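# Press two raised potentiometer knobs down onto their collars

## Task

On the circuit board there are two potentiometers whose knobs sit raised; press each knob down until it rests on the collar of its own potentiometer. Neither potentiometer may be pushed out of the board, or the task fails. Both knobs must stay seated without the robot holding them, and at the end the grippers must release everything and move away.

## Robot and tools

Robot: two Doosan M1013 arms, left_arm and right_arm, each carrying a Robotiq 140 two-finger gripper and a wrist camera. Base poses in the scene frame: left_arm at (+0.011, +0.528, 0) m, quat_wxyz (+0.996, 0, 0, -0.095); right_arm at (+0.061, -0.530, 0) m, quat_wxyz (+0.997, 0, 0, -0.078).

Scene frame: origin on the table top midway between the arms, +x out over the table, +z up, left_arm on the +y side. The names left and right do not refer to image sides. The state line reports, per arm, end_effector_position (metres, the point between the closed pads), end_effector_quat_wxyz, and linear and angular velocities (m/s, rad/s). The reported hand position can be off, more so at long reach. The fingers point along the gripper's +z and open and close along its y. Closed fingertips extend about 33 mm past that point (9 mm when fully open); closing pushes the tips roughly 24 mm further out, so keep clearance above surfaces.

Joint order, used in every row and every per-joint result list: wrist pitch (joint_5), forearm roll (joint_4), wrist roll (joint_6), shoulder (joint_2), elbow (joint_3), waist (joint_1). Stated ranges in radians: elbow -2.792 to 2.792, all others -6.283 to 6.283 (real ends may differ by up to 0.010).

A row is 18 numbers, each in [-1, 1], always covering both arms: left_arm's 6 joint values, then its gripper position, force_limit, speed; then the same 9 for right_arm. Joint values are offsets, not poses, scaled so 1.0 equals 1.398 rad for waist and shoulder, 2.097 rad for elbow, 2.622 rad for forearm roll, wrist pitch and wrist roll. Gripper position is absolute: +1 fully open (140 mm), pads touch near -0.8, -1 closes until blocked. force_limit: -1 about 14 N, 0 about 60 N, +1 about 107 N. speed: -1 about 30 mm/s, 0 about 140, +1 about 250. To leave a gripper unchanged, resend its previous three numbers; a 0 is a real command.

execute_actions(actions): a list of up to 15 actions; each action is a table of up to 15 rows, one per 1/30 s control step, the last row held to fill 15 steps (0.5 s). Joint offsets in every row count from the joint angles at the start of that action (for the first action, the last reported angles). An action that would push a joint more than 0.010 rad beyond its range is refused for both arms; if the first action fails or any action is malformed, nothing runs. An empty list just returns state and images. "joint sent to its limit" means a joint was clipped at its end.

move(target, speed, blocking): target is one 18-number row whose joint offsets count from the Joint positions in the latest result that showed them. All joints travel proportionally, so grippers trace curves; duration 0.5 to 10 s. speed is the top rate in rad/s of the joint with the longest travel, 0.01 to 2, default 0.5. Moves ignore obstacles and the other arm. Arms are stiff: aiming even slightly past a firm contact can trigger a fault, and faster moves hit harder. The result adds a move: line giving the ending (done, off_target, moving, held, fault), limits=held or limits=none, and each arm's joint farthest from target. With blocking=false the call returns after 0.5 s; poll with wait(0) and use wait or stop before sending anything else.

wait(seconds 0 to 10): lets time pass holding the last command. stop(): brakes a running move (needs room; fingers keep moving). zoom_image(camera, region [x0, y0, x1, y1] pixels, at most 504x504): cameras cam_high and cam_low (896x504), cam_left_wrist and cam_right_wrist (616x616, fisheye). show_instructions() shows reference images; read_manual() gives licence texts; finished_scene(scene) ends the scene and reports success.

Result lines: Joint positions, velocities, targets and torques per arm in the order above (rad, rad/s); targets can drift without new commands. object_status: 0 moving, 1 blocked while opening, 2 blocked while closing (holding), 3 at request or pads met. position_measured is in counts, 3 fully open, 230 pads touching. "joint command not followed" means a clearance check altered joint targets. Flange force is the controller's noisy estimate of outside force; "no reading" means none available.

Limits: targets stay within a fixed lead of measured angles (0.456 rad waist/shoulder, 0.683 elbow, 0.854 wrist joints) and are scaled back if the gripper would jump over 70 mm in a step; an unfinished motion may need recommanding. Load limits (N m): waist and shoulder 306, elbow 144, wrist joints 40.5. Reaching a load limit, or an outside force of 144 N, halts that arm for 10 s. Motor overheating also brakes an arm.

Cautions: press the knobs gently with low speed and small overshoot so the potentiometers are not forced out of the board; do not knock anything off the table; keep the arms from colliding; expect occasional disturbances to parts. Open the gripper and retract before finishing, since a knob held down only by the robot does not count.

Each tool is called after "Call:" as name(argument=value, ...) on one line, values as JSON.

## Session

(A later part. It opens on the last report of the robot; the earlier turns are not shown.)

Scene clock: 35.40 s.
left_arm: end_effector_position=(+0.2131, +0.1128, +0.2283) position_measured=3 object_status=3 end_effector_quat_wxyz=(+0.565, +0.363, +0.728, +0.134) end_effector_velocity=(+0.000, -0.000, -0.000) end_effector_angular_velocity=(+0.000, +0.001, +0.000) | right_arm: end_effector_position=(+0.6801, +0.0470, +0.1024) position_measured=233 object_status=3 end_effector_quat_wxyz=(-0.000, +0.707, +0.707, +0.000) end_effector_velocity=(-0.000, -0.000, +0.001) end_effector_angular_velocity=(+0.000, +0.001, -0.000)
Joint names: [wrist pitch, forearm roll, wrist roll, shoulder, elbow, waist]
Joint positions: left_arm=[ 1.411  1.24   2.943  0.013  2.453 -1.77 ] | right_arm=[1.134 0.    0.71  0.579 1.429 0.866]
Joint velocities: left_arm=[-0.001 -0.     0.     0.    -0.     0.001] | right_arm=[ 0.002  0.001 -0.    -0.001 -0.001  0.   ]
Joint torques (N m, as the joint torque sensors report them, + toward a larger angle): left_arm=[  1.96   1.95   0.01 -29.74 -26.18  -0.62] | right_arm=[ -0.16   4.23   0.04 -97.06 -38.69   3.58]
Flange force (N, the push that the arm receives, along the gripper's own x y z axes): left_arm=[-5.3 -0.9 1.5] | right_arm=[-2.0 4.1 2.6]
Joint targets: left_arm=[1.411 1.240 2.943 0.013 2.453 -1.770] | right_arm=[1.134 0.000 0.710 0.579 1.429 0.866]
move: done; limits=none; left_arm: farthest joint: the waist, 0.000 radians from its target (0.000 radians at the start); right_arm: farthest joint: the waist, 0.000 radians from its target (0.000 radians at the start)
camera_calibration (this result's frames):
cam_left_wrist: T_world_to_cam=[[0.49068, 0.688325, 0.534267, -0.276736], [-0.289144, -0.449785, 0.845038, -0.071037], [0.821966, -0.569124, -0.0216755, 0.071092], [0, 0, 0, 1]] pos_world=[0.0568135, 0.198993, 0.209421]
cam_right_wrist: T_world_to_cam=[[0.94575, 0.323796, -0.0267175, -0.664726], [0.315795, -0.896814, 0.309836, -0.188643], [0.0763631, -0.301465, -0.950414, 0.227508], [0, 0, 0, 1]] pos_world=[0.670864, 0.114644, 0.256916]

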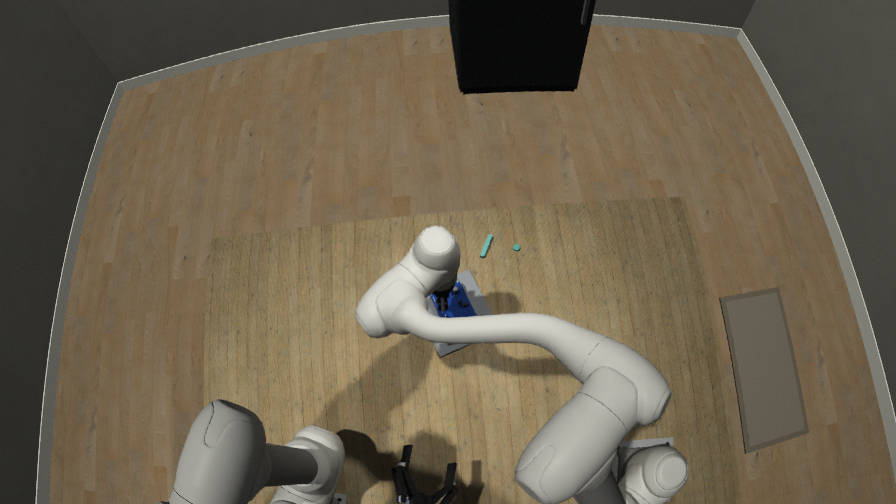

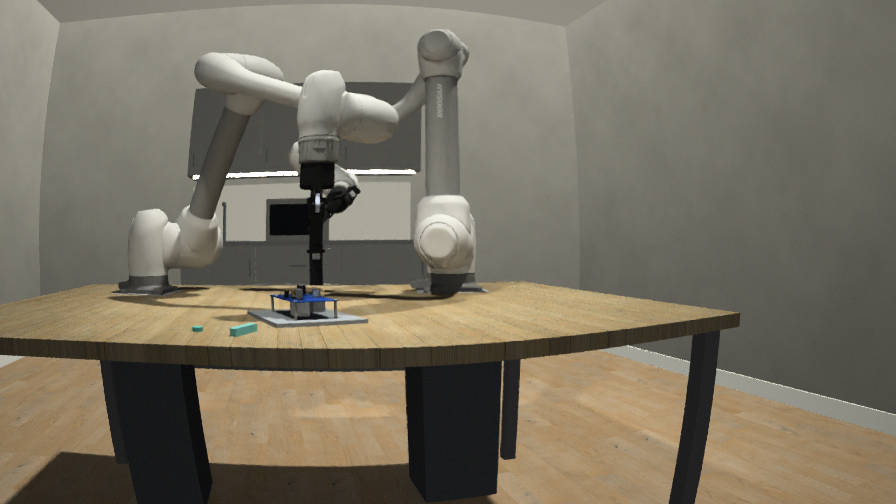

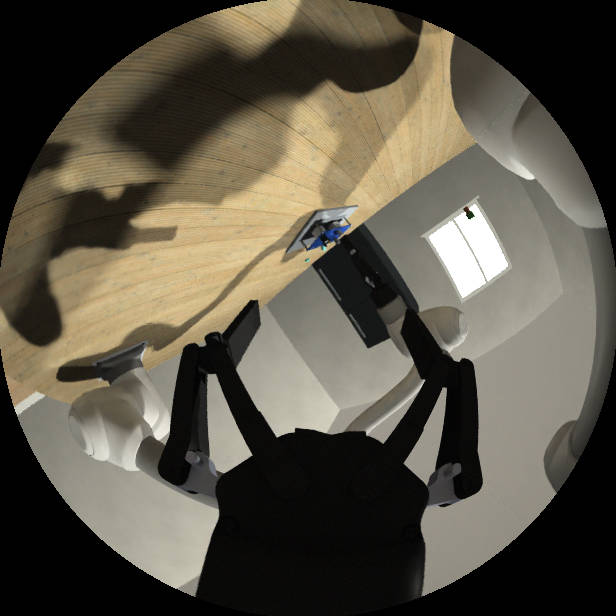

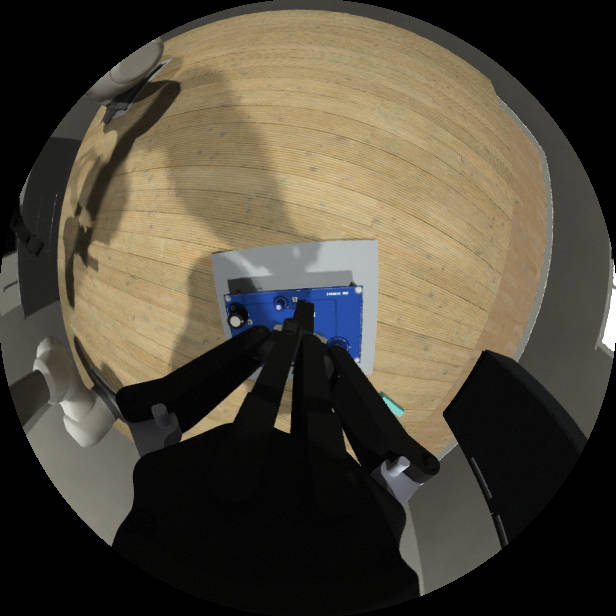

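Call:
move(target=[0,0,0,0,0,0,1,0,0,0.00656,0,-0.02838,0.0150,-0.018217,-0.05323,-1,0,1], speed=0.12)

Call:
zoom_image(camera="cam_low", region=[287, 284, 311, 304])

Call:
zoom_image(camera="cam_low", region=[304, 284, 328, 304])

Scene clock: 38.07 s.
left_arm: end_effector_position=(+0.2131, +0.1128, +0.2283) position_measured=3 object_status=3 end_effector_quat_wxyz=(+0.565, +0.363, +0.728, +0.134) end_effector_velocity=(+0.001, +0.001, -0.000) end_effector_angular_velocity=(+0.001, -0.000, +0.000) | right_arm: end_effector_position=(+0.7331, +0.0082, +0.1040) position_measured=233 object_status=3 end_effector_quat_wxyz=(-0.000, +0.707, +0.707, +0.000) end_effector_velocity=(+0.001, -0.001, +0.000) end_effector_angular_velocity=(-0.000, +0.000, -0.001)
Joint names: [wrist pitch, forearm roll, wrist roll, shoulder, elbow, waist]
Joint positions: left_arm=[ 1.411  1.24   2.943  0.013  2.453 -1.77 ] | right_arm=[1.151 0.    0.635 0.6   1.391 0.791]
Joint velocities: left_arm=[-0.     0.    -0.    -0.     0.001  0.001] | right_arm=[ 0.    -0.    -0.001  0.    -0.001 -0.002]
Joint torques (N m, as the joint torque sensors report them, + toward a larger angle): left_arm=[  1.86   1.88  -0.15 -28.86 -25.87  -1.54] | right_arm=[ -0.25   3.88  -0.55 -98.32 -37.14   0.35]
Flange force (N, the push that the arm receives, along the gripper's own x y z axes): left_arm=[-7.6 1.8 3.2] | right_arm=[3.6 3.8 -0.1]
Joint targets: left_arm=[1.411 1.240 2.943 0.013 2.453 -1.770] | right_arm=[1.151 0.000 0.635 0.600 1.391 0.791]
move: done; limits=none; left_arm: farthest joint: the waist, 0.000 radians from its target (0.000 radians at the start); right_arm: farthest joint: the waist, 0.000 radians from its target (0.074 radians at the start)
camera_calibration (this result's frames):
cam_left_wrist: T_world_to_cam=[[0.49068, 0.688325, 0.534267, -0.276736], [-0.289144, -0.449786, 0.845038, -0.0710369], [0.821966, -0.569123, -0.0216757, 0.0710919], [0, 0, 0, 1]] pos_world=[0.0568135, 0.198993, 0.209421]
cam_right_wrist: T_world_to_cam=[[0.945753, 0.32379, -0.0266639, -0.702254], [0.315773, -0.896822, 0.309835, -0.240623], [0.0764085, -0.301447, -0.950416, 0.213196], [0, 0, 0, 1]] pos_world=[0.723851, 0.0758541, 0.258454]

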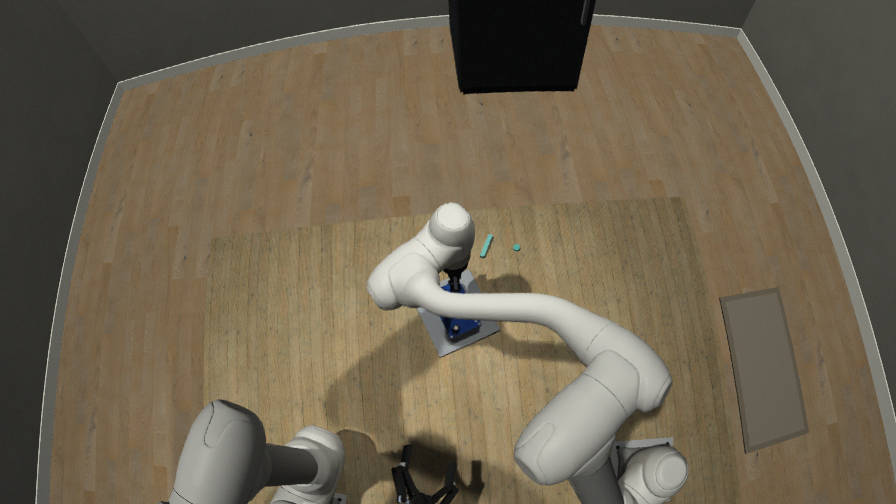

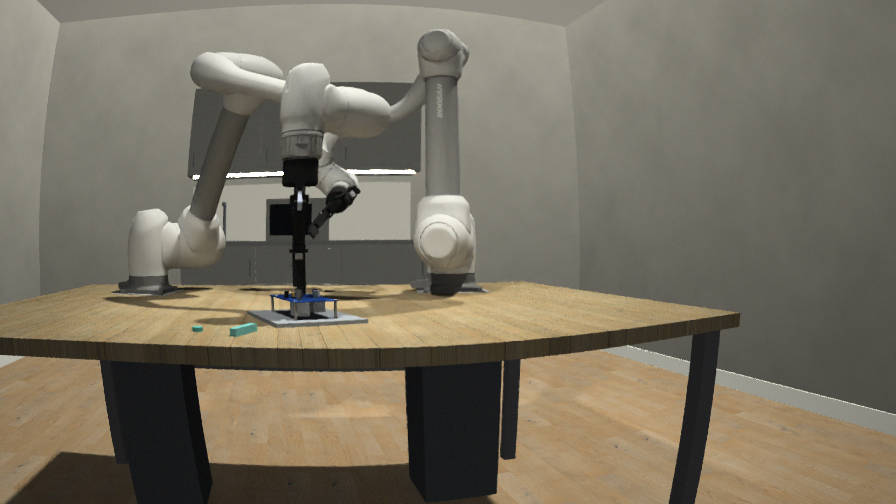

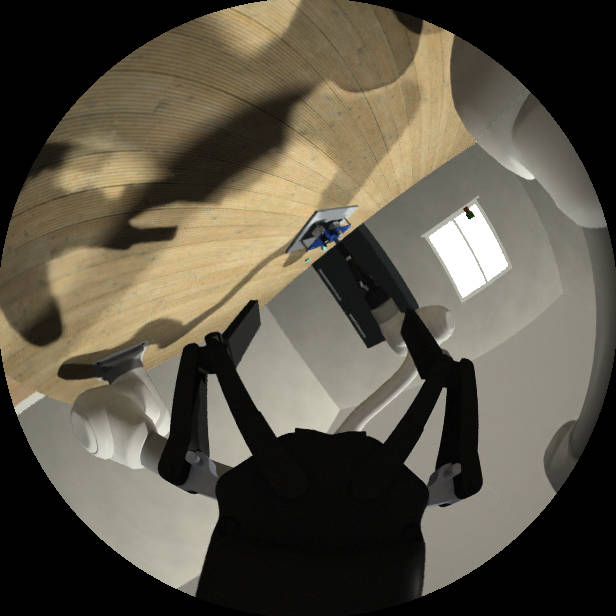

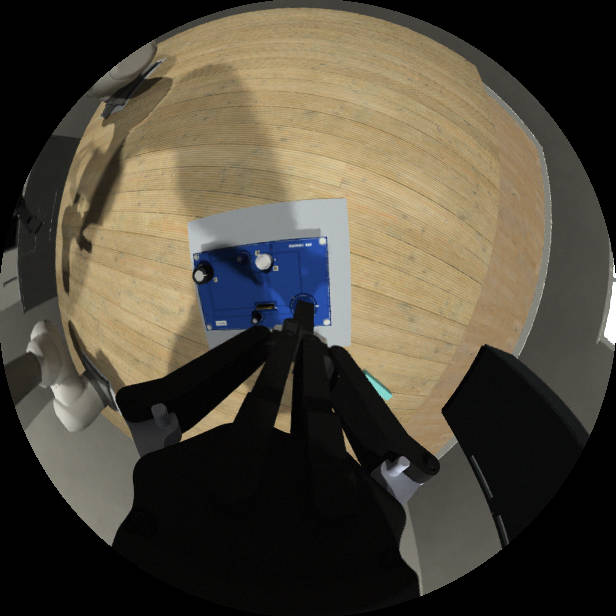

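Region (287, 284, 311, 304) of cam_low's 896x504 image, scaled by 21.000, with more detail than that image has.

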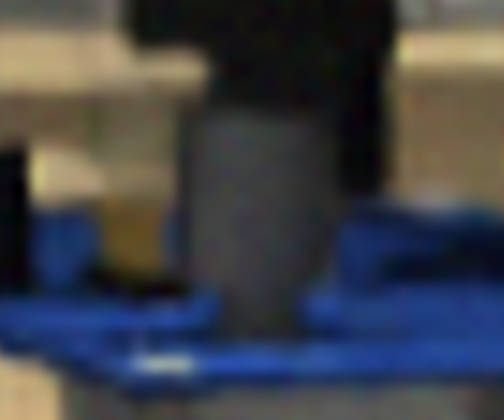

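Region (304, 284, 328, 304) of cam_low's 896x504 image, scaled by 21.000, with more detail than that image has.

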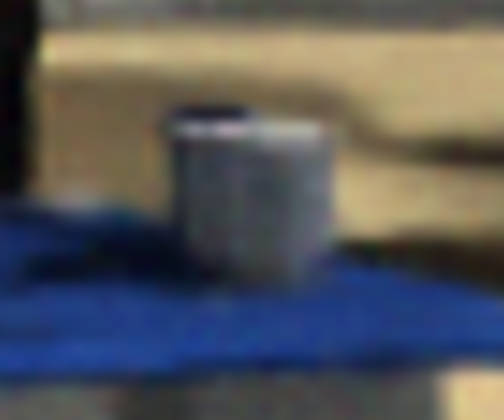

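Call:
move(target=[0,0,0,0,0,0,1,0,0,-0.006961,0,0,0.005954,0.004734,0,-1,0,1], speed=0.012)

Scene clock: 40.00 s.
left_arm: end_effector_position=(+0.2131, +0.1128, +0.2283) position_measured=3 object_status=3 end_effector_quat_wxyz=(+0.565, +0.363, +0.728, +0.134) end_effector_velocity=(+0.000, +0.000, +0.000) end_effector_angular_velocity=(-0.000, -0.000, +0.000) | right_arm: end_effector_position=(+0.7332, +0.0082, +0.0919) position_measured=233 object_status=3 end_effector_quat_wxyz=(-0.000, +0.707, +0.707, +0.000) end_effector_velocity=(-0.000, +0.000, -0.001) end_effector_angular_velocity=(-0.000, +0.000, -0.000)
Joint names: [wrist pitch, forearm roll, wrist roll, shoulder, elbow, waist]
Joint positions: left_arm=[ 1.411  1.24   2.943  0.013  2.453 -1.77 ] | right_arm=[1.133 0.    0.635 0.608 1.401 0.791]
Joint velocities: left_arm=[ 0. -0.  0. -0. -0.  0.] | right_arm=[-0.001 -0.     0.     0.001  0.     0.   ]
Joint torques (N m, as the joint torque sensors report them, + toward a larger angle): left_arm=[  1.8    1.94  -0.08 -29.96 -26.4   -1.76] | right_arm=[ -0.84   4.58   0.42 -80.34 -28.32   3.71]
Flange force (N, the push that the arm receives, along the gripper's own x y z axes): left_arm=[-6.2 -0.9 4.3] | right_arm=[-3.8 2.9 -20.5]
Joint targets: left_arm=[1.411 1.240 2.943 0.013 2.453 -1.770] | right_arm=[1.133 0.000 0.635 0.608 1.401 0.791]
move: done; limits=none; left_arm: farthest joint: the waist, 0.000 radians from its target (0.000 radians at the start); right_arm: farthest joint: the waist, 0.000 radians from its target (0.000 radians at the start)
camera_calibration (this result's frames):
cam_left_wrist: T_world_to_cam=[[0.49068, 0.688325, 0.534267, -0.276736], [-0.289144, -0.449786, 0.845038, -0.0710369], [0.821966, -0.569124, -0.0216758, 0.0710921], [0, 0, 0, 1]] pos_world=[0.0568135, 0.198993, 0.209421]
cam_right_wrist: T_world_to_cam=[[0.945772, 0.32374, -0.0265942, -0.702638], [0.315706, -0.896852, 0.309816, -0.236863], [0.0764487, -0.301411, -0.950425, 0.201681], [0, 0, 0, 1]] pos_world=[0.723897, 0.0758298, 0.246381]

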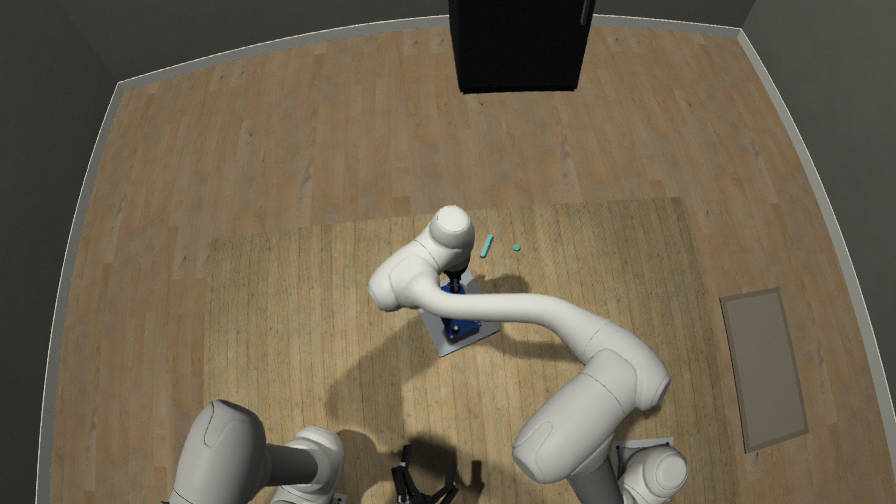

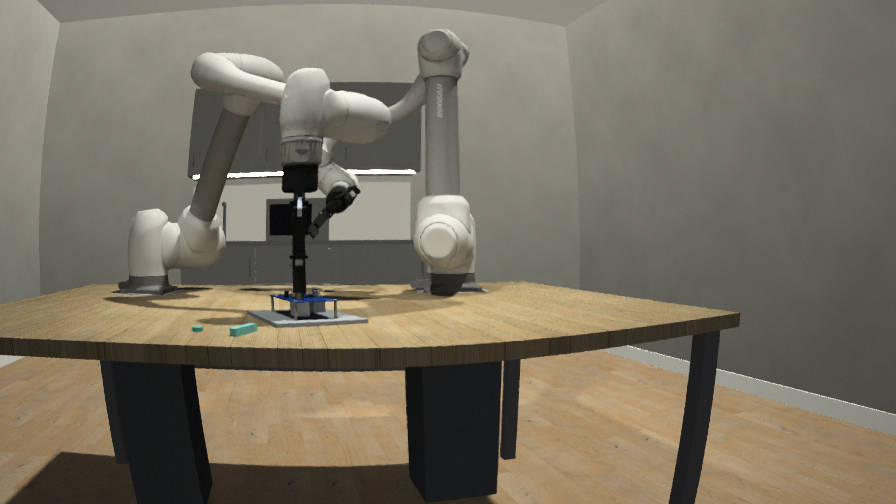

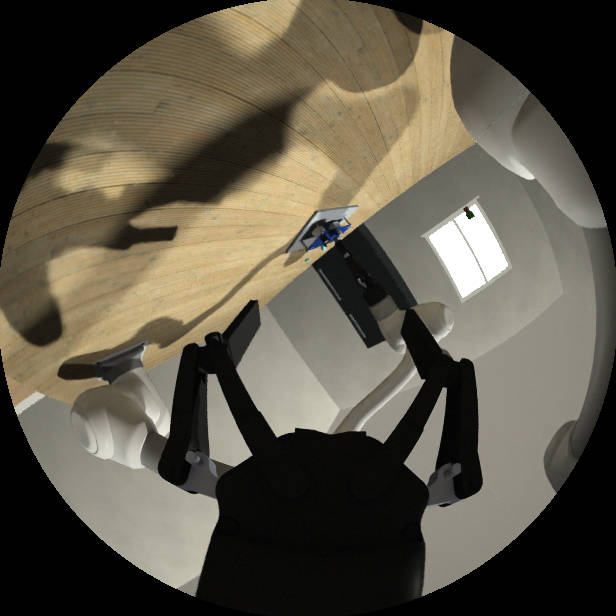

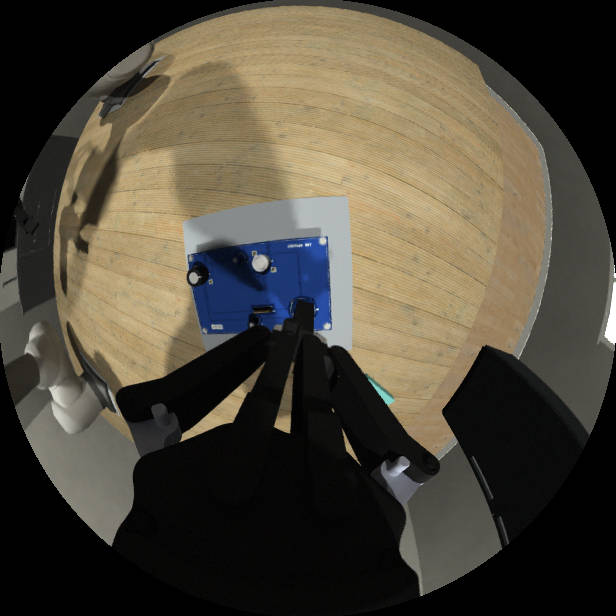

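Call:
move(target=[0,0,0,0,0,0,1,0,0,-0.000171,0,0,0.000146,0.000116,0,-1,0,1], speed=0.01)

Scene clock: 40.80 s.
left_arm: end_effector_position=(+0.2131, +0.1128, +0.2283) position_measured=3 object_status=3 end_effector_quat_wxyz=(+0.565, +0.363, +0.728, +0.134) end_effector_velocity=(-0.000, -0.000, -0.000) end_effector_angular_velocity=(+0.000, +0.000, -0.001) | right_arm: end_effector_position=(+0.7332, +0.0082, +0.0916) position_measured=233 object_status=3 end_effector_quat_wxyz=(-0.000, +0.707, +0.707, +0.000) end_effector_velocity=(-0.000, -0.000, +0.000) end_effector_angular_velocity=(-0.001, +0.000, -0.000)
Joint names: [wrist pitch, forearm roll, wrist roll, shoulder, elbow, waist]
Joint positions: left_arm=[ 1.411  1.24   2.943  0.013  2.453 -1.77 ] | right_arm=[1.132 0.    0.635 0.608 1.401 0.791]
Joint velocities: left_arm=[-0.001  0.     0.     0.     0.    -0.   ] | right_arm=[ 0.001 -0.001  0.001  0.    -0.    -0.   ]
Joint torques (N m, as the joint torque sensors report them, + toward a larger angle): left_arm=[  1.73   1.96   0.09 -29.45 -26.23   0.13] | right_arm=[ -0.42   4.43   0.05 -80.26 -28.14   5.47]
Flange force (N, the push that the arm receives, along the gripper's own x y z axes): left_arm=[-4.6 -0.3 -1.1] | right_arm=[-5.1 3.9 -19.8]
Joint targets: left_arm=[1.411 1.240 2.943 0.013 2.453 -1.770] | right_arm=[1.132 0.000 0.635 0.608 1.401 0.791]
move: done; limits=none; left_arm: farthest joint: the waist, 0.000 radians from its target (0.000 radians at the start); right_arm: farthest joint: the waist, 0.000 radians from its target (0.000 radians at the start)
camera_calibration (this result's frames):
cam_left_wrist: T_world_to_cam=[[0.49068, 0.688325, 0.534267, -0.276735], [-0.289144, -0.449785, 0.845038, -0.071037], [0.821966, -0.569124, -0.0216757, 0.0710921], [0, 0, 0, 1]] pos_world=[0.0568134, 0.198993, 0.209421]
cam_right_wrist: T_world_to_cam=[[0.945766, 0.32376, -0.0265908, -0.702634], [0.315724, -0.896846, 0.309815, -0.236769], [0.0764578, -0.301408, -0.950425, 0.201402], [0, 0, 0, 1]] pos_world=[0.723882, 0.0758433, 0.246089]

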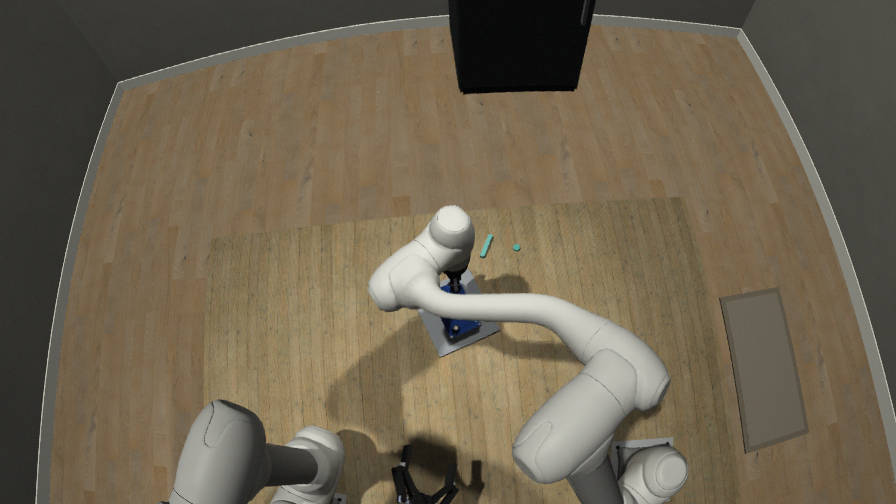

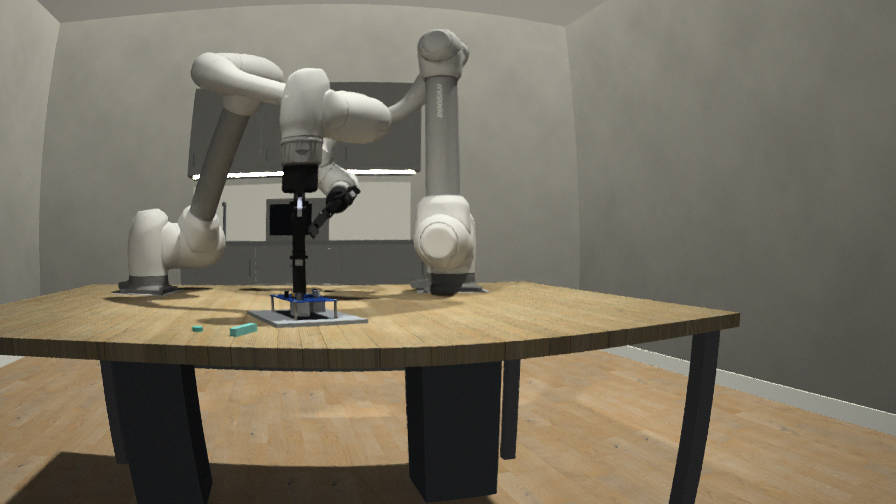

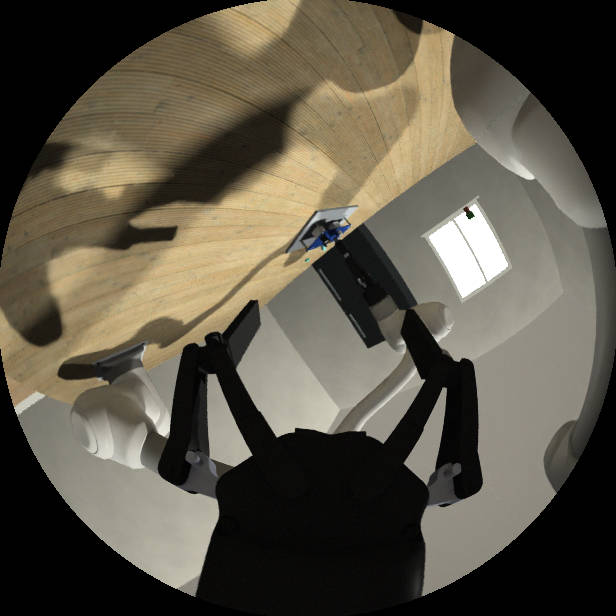

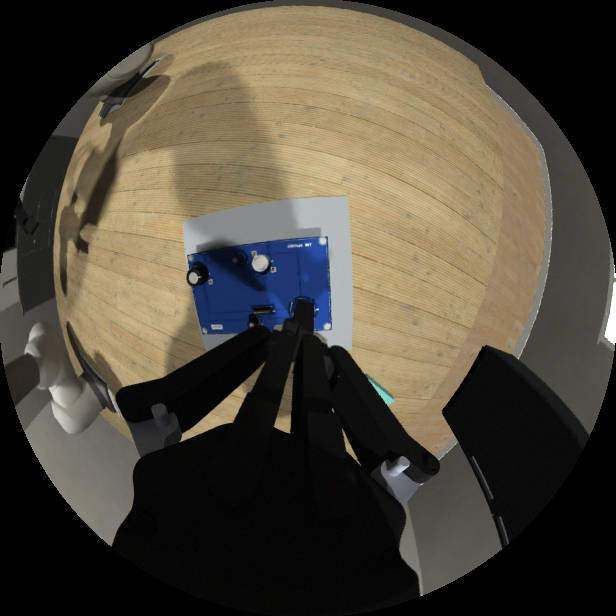

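Call:
move(target=[0,0,0,0,0,0,1,0,0,-0.000171,0,0,0.000146,0.000116,0,-1,0,1], speed=0.01)

Scene clock: 41.60 s.
left_arm: end_effector_position=(+0.2131, +0.1128, +0.2283) position_measured=3 object_status=3 end_effector_quat_wxyz=(+0.565, +0.363, +0.728, +0.134) end_effector_velocity=(+0.000, +0.000, +0.000) end_effector_angular_velocity=(-0.000, -0.000, +0.001) | right_arm: end_effector_position=(+0.7332, +0.0082, +0.0913) position_measured=233 object_status=3 end_effector_quat_wxyz=(-0.000, +0.707, +0.707, +0.000) end_effector_velocity=(-0.000, +0.000, +0.000) end_effector_angular_velocity=(+0.001, +0.000, -0.001)
Joint names: [wrist pitch, forearm roll, wrist roll, shoulder, elbow, waist]
Joint positions: left_arm=[ 1.411  1.24   2.943  0.013  2.453 -1.77 ] | right_arm=[1.132 0.    0.635 0.608 1.401 0.791]
Joint velocities: left_arm=[ 0.001 -0.     0.     0.    -0.     0.   ] | right_arm=[-0.     0.001  0.001 -0.     0.     0.   ]
Joint torques (N m, as the joint torque sensors report them, + toward a larger angle): left_arm=[  1.78   2.01   0.01 -28.29 -26.4    0.29] | right_arm=[ -0.94   4.85   0.16 -75.46 -26.93   4.3 ]
Flange force (N, the push that the arm receives, along the gripper's own x y z axes): left_arm=[-4.7 2.8 -2.1] | right_arm=[-6.4 0.3 -25.0]
Joint targets: left_arm=[1.411 1.240 2.943 0.013 2.453 -1.770] | right_arm=[1.132 0.000 0.635 0.608 1.401 0.791]
move: done; limits=none; left_arm: farthest joint: the waist, 0.000 radians from its target (0.000 radians at the start); right_arm: farthest joint: the waist, 0.000 radians from its target (0.000 radians at the start)
camera_calibration (this result's frames):
cam_left_wrist: T_world_to_cam=[[0.49068, 0.688325, 0.534267, -0.276736], [-0.289144, -0.449786, 0.845038, -0.0710369], [0.821967, -0.569123, -0.0216757, 0.0710919], [0, 0, 0, 1]] pos_world=[0.0568135, 0.198993, 0.209421]
cam_right_wrist: T_world_to_cam=[[0.945766, 0.32376, -0.0265846, -0.702642], [0.315722, -0.896847, 0.309814, -0.236678], [0.0764628, -0.301405, -0.950426, 0.201124], [0, 0, 0, 1]] pos_world=[0.723881, 0.0758426, 0.2458]

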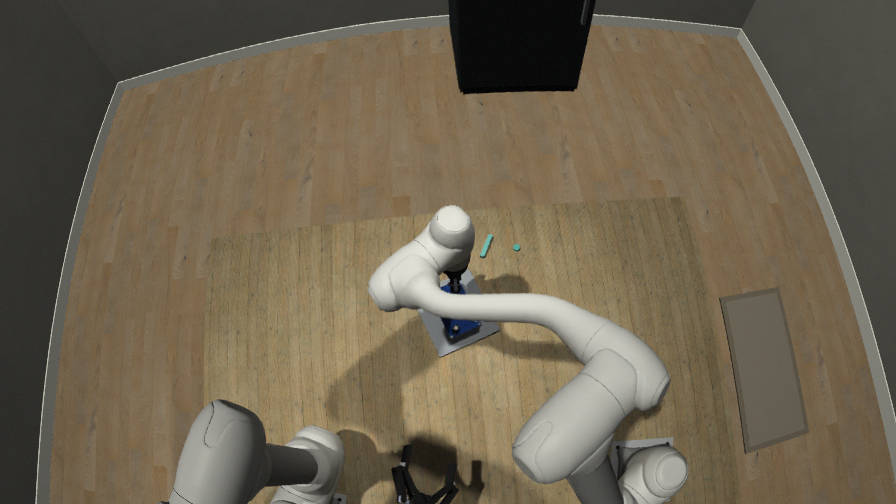

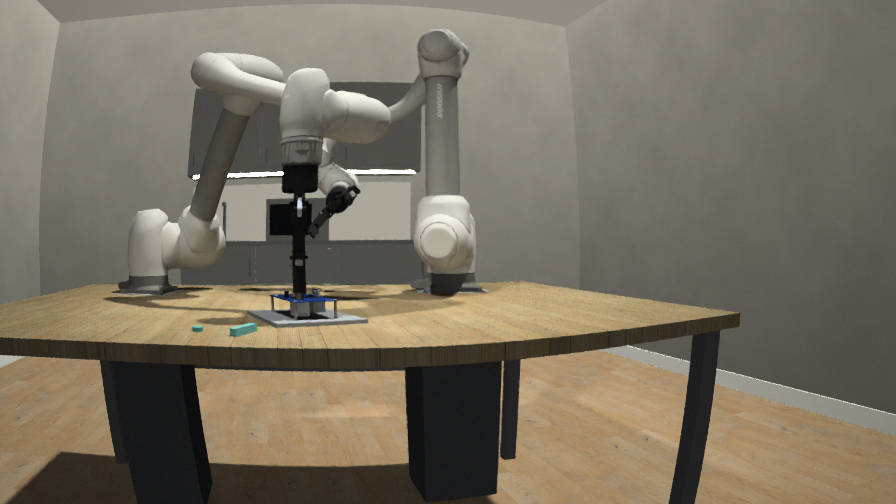

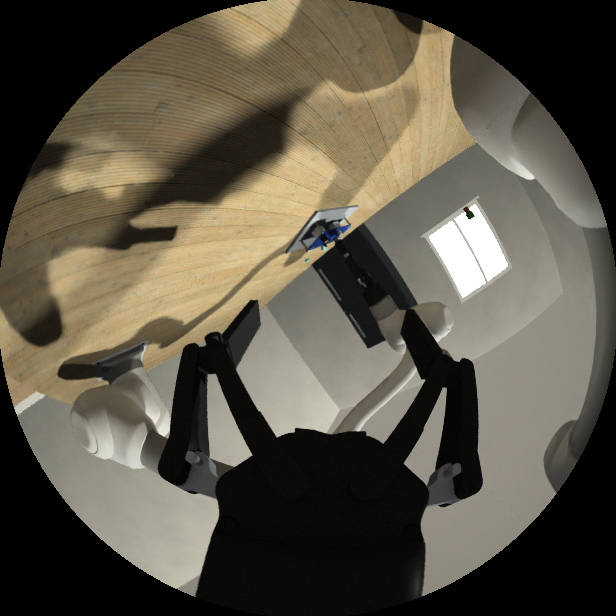

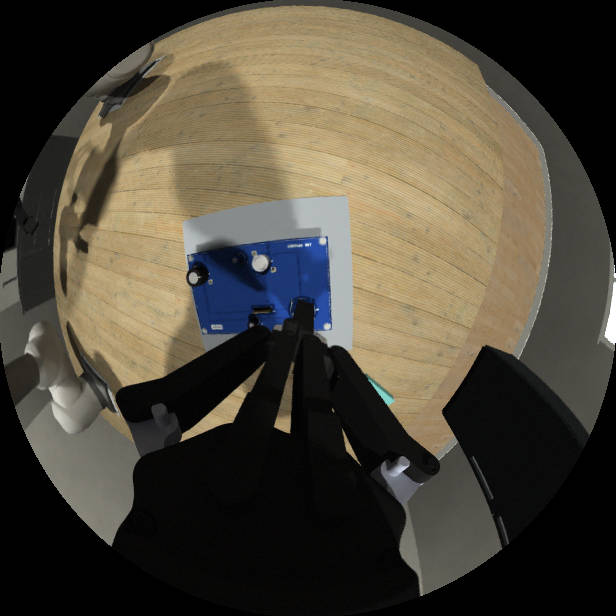

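Force jumped clearly (−19.8 → −25): the knob has bottomed. I'll back off right away.

Call:
move(target=[0,0,0,0,0,0,1,0,0,0.0080,0,0,-0.00683,-0.00543,0,-1,0,1], speed=0.035)

Call:
zoom_image(camera="cam_low", region=[287, 284, 311, 304])

Scene clock: 42.60 s.
left_arm: end_effector_position=(+0.2131, +0.1128, +0.2283) position_measured=3 object_status=3 end_effector_quat_wxyz=(+0.565, +0.363, +0.728, +0.134) end_effector_velocity=(+0.000, -0.000, -0.000) end_effector_angular_velocity=(-0.000, +0.001, -0.000) | right_arm: end_effector_position=(+0.7331, +0.0082, +0.1052) position_measured=233 object_status=3 end_effector_quat_wxyz=(-0.000, +0.707, +0.707, +0.000) end_effector_velocity=(-0.000, +0.001, +0.001) end_effector_angular_velocity=(+0.002, +0.001, -0.001)
Joint names: [wrist pitch, forearm roll, wrist roll, shoulder, elbow, waist]
Joint positions: left_arm=[ 1.411  1.24   2.943  0.013  2.453 -1.77 ] | right_arm=[1.153 0.    0.635 0.599 1.39  0.791]
Joint velocities: left_arm=[-0.002  0.    -0.     0.     0.     0.001] | right_arm=[ 0.001  0.002  0.    -0.001 -0.001  0.   ]
Joint torques (N m, as the joint torque sensors report them, + toward a larger angle): left_arm=[  1.74   1.96  -0.04 -28.65 -26.2   -0.81] | right_arm=[  -0.28    3.89   -0.05 -101.32  -37.86    6.01]
Flange force (N, the push that the arm receives, along the gripper's own x y z axes): left_arm=[-6.0 1.9 0.9] | right_arm=[-0.4 10.5 2.7]
Joint targets: left_arm=[1.411 1.240 2.943 0.013 2.453 -1.770] | right_arm=[1.153 0.000 0.635 0.599 1.390 0.791]
move: done; limits=none; left_arm: farthest joint: the waist, 0.000 radians from its target (0.000 radians at the start); right_arm: farthest joint: the waist, 0.000 radians from its target (0.000 radians at the start)
camera_calibration (this result's frames):
cam_left_wrist: T_world_to_cam=[[0.49068, 0.688325, 0.534267, -0.276735], [-0.289144, -0.449785, 0.845038, -0.071037], [0.821966, -0.569124, -0.0216757, 0.071092], [0, 0, 0, 1]] pos_world=[0.0568134, 0.198993, 0.209421]
cam_right_wrist: T_world_to_cam=[[0.945763, 0.323763, -0.0266474, -0.702232], [0.315742, -0.896834, 0.30983, -0.241005], [0.076413, -0.301439, -0.950418, 0.214352], [0, 0, 0, 1]] pos_world=[0.723861, 0.0758287, 0.259682]

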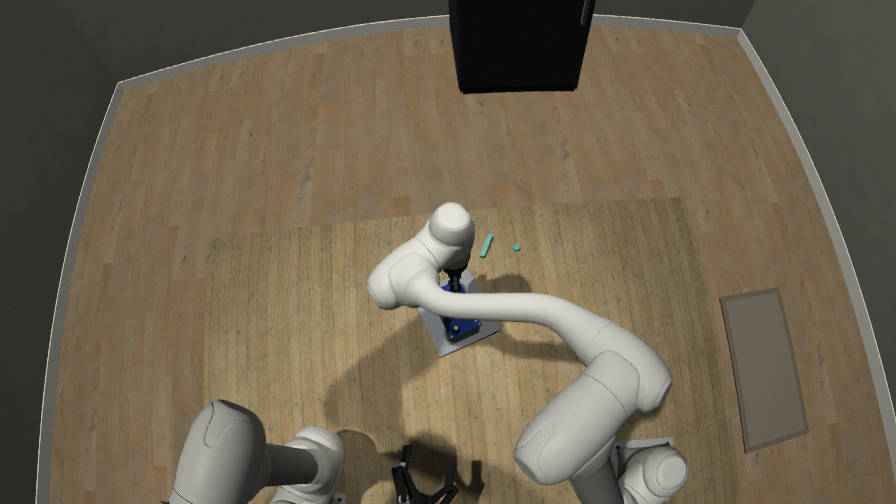

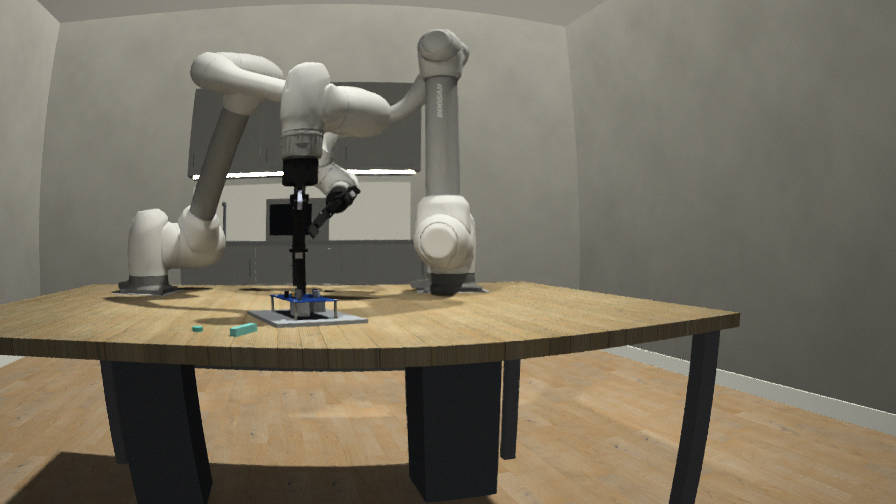

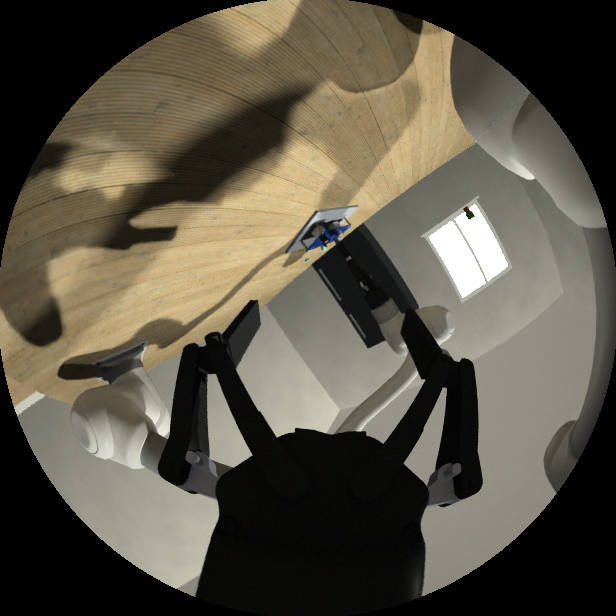

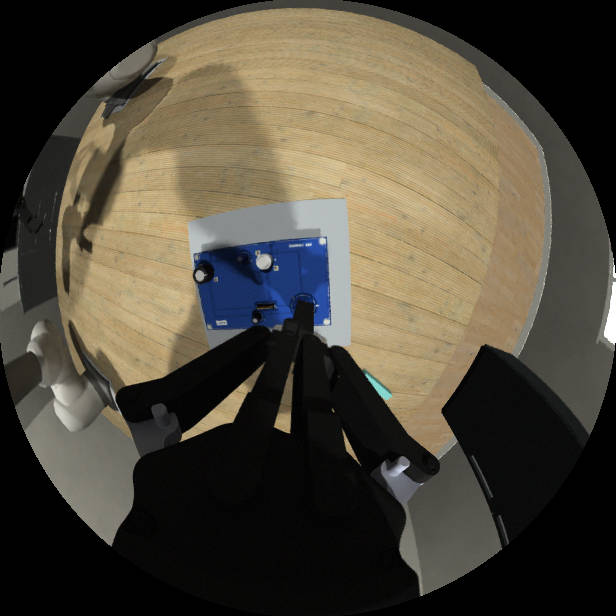

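Region (287, 284, 311, 304) of cam_low's 896x504 image, scaled by 21.000, with more detail than that image has.

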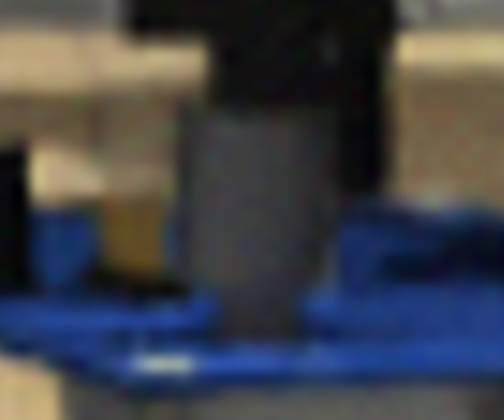

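Call:
zoom_image(camera="cam_low", region=[308, 287, 324, 301])

Call:
zoom_image(camera="cam_low", region=[291, 287, 307, 303])

Region (308, 287, 324, 301) of cam_low's 896x504 image, scaled by 31.500, with more detail than that image has; it fills the top 441 rows of this view, and the rest is white.

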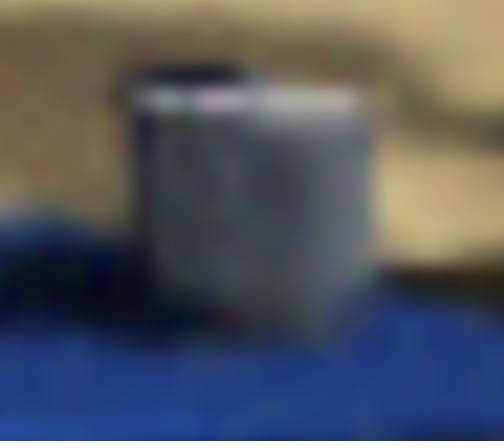

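Region (291, 287, 307, 303) of cam_low's 896x504 image, scaled by 31.500, with more detail than that image has.

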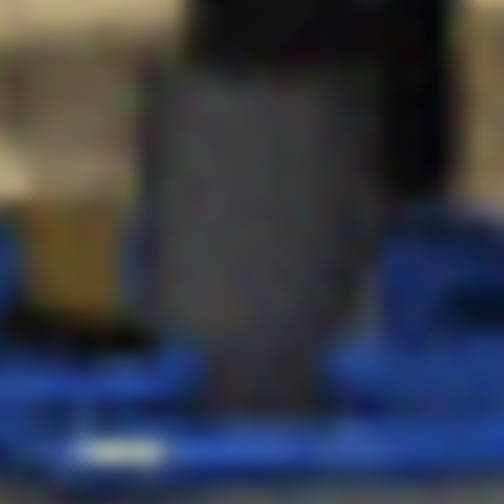

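Call:
move(target=[0,0,0,0,0,0,1,0,0,-0.009856,0,0.02838,-0.012182,0.020446,0.05323,-1,0,1], speed=0.12)

Call:
zoom_image(camera="cam_low", region=[287, 284, 328, 304])

Scene clock: 45.43 s.
left_arm: end_effector_position=(+0.2131, +0.1128, +0.2283) position_measured=3 object_status=3 end_effector_quat_wxyz=(+0.565, +0.363, +0.728, +0.134) end_effector_velocity=(+0.000, +0.000, +0.000) end_effector_angular_velocity=(-0.000, -0.001, +0.001) | right_arm: end_effector_position=(+0.6802, +0.0470, +0.0980) position_measured=233 object_status=3 end_effector_quat_wxyz=(-0.000, +0.707, +0.707, +0.000) end_effector_velocity=(-0.001, +0.001, -0.001) end_effector_angular_velocity=(+0.000, +0.000, -0.001)
Joint names: [wrist pitch, forearm roll, wrist roll, shoulder, elbow, waist]
Joint positions: left_arm=[ 1.411  1.24   2.943  0.013  2.453 -1.77 ] | right_arm=[1.127 0.    0.71  0.582 1.433 0.866]
Joint velocities: left_arm=[ 0.001 -0.     0.    -0.    -0.     0.   ] | right_arm=[-0.002  0.001  0.003 -0.     0.002  0.002]
Joint torques (N m, as the joint torque sensors report them, + toward a larger angle): left_arm=[  1.84   1.9    0.   -29.63 -26.44  -0.82] | right_arm=[  0.11   3.81  -0.33 -95.32 -37.55   0.88]
Flange force (N, the push that the arm receives, along the gripper's own x y z axes): left_arm=[-5.1 0.0 1.8] | right_arm=[0.3 1.6 0.7]
Joint targets: left_arm=[1.411 1.240 2.943 0.013 2.453 -1.770] | right_arm=[1.127 0.000 0.710 0.582 1.433 0.866]
move: done; limits=none; left_arm: farthest joint: the waist, 0.000 radians from its target (0.000 radians at the start); right_arm: farthest joint: the waist, 0.000 radians from its target (0.074 radians at the start)
camera_calibration (this result's frames):
cam_left_wrist: T_world_to_cam=[[0.49068, 0.688325, 0.534267, -0.276736], [-0.289144, -0.449786, 0.845038, -0.0710369], [0.821966, -0.569123, -0.0216757, 0.071092], [0, 0, 0, 1]] pos_world=[0.0568135, 0.198993, 0.209421]
cam_right_wrist: T_world_to_cam=[[0.94576, 0.323771, -0.026672, -0.664873], [0.315758, -0.896832, 0.30982, -0.187247], [0.0763904, -0.301437, -0.950421, 0.223236], [0, 0, 0, 1]] pos_world=[0.670881, 0.114628, 0.252447]

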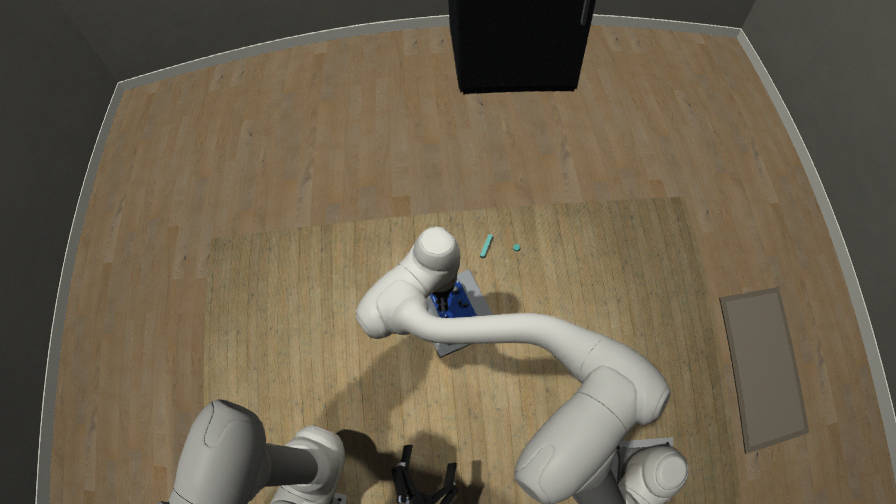

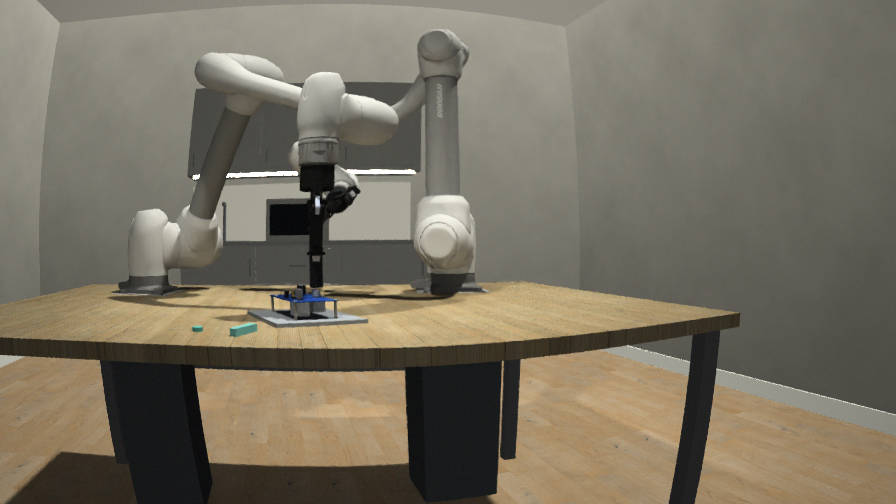

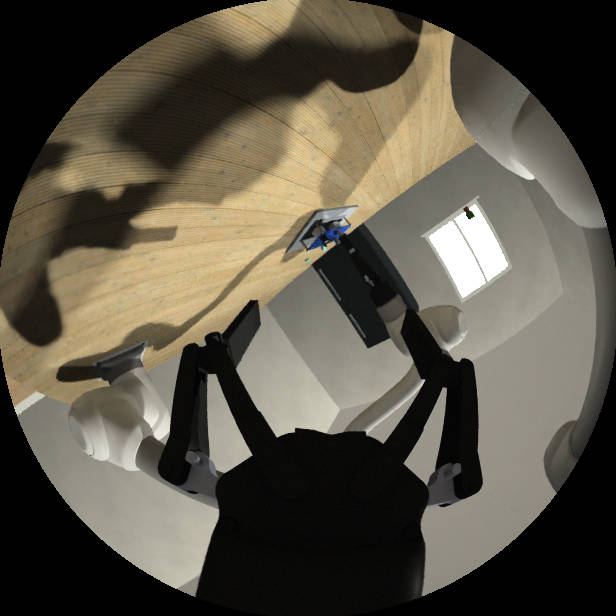

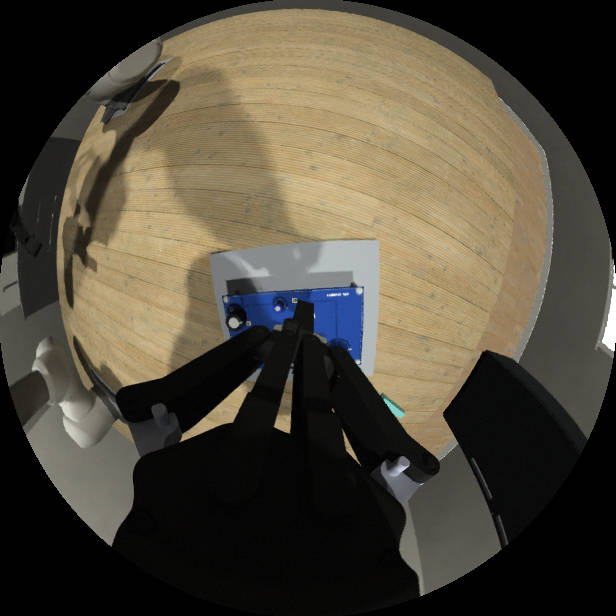

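Region (287, 284, 328, 304) of cam_low's 896x504 image, scaled by 12.293, with more detail than that image has; it fills the top 246 rows of this view, and the rest is white.

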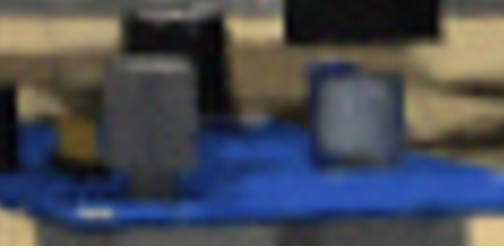

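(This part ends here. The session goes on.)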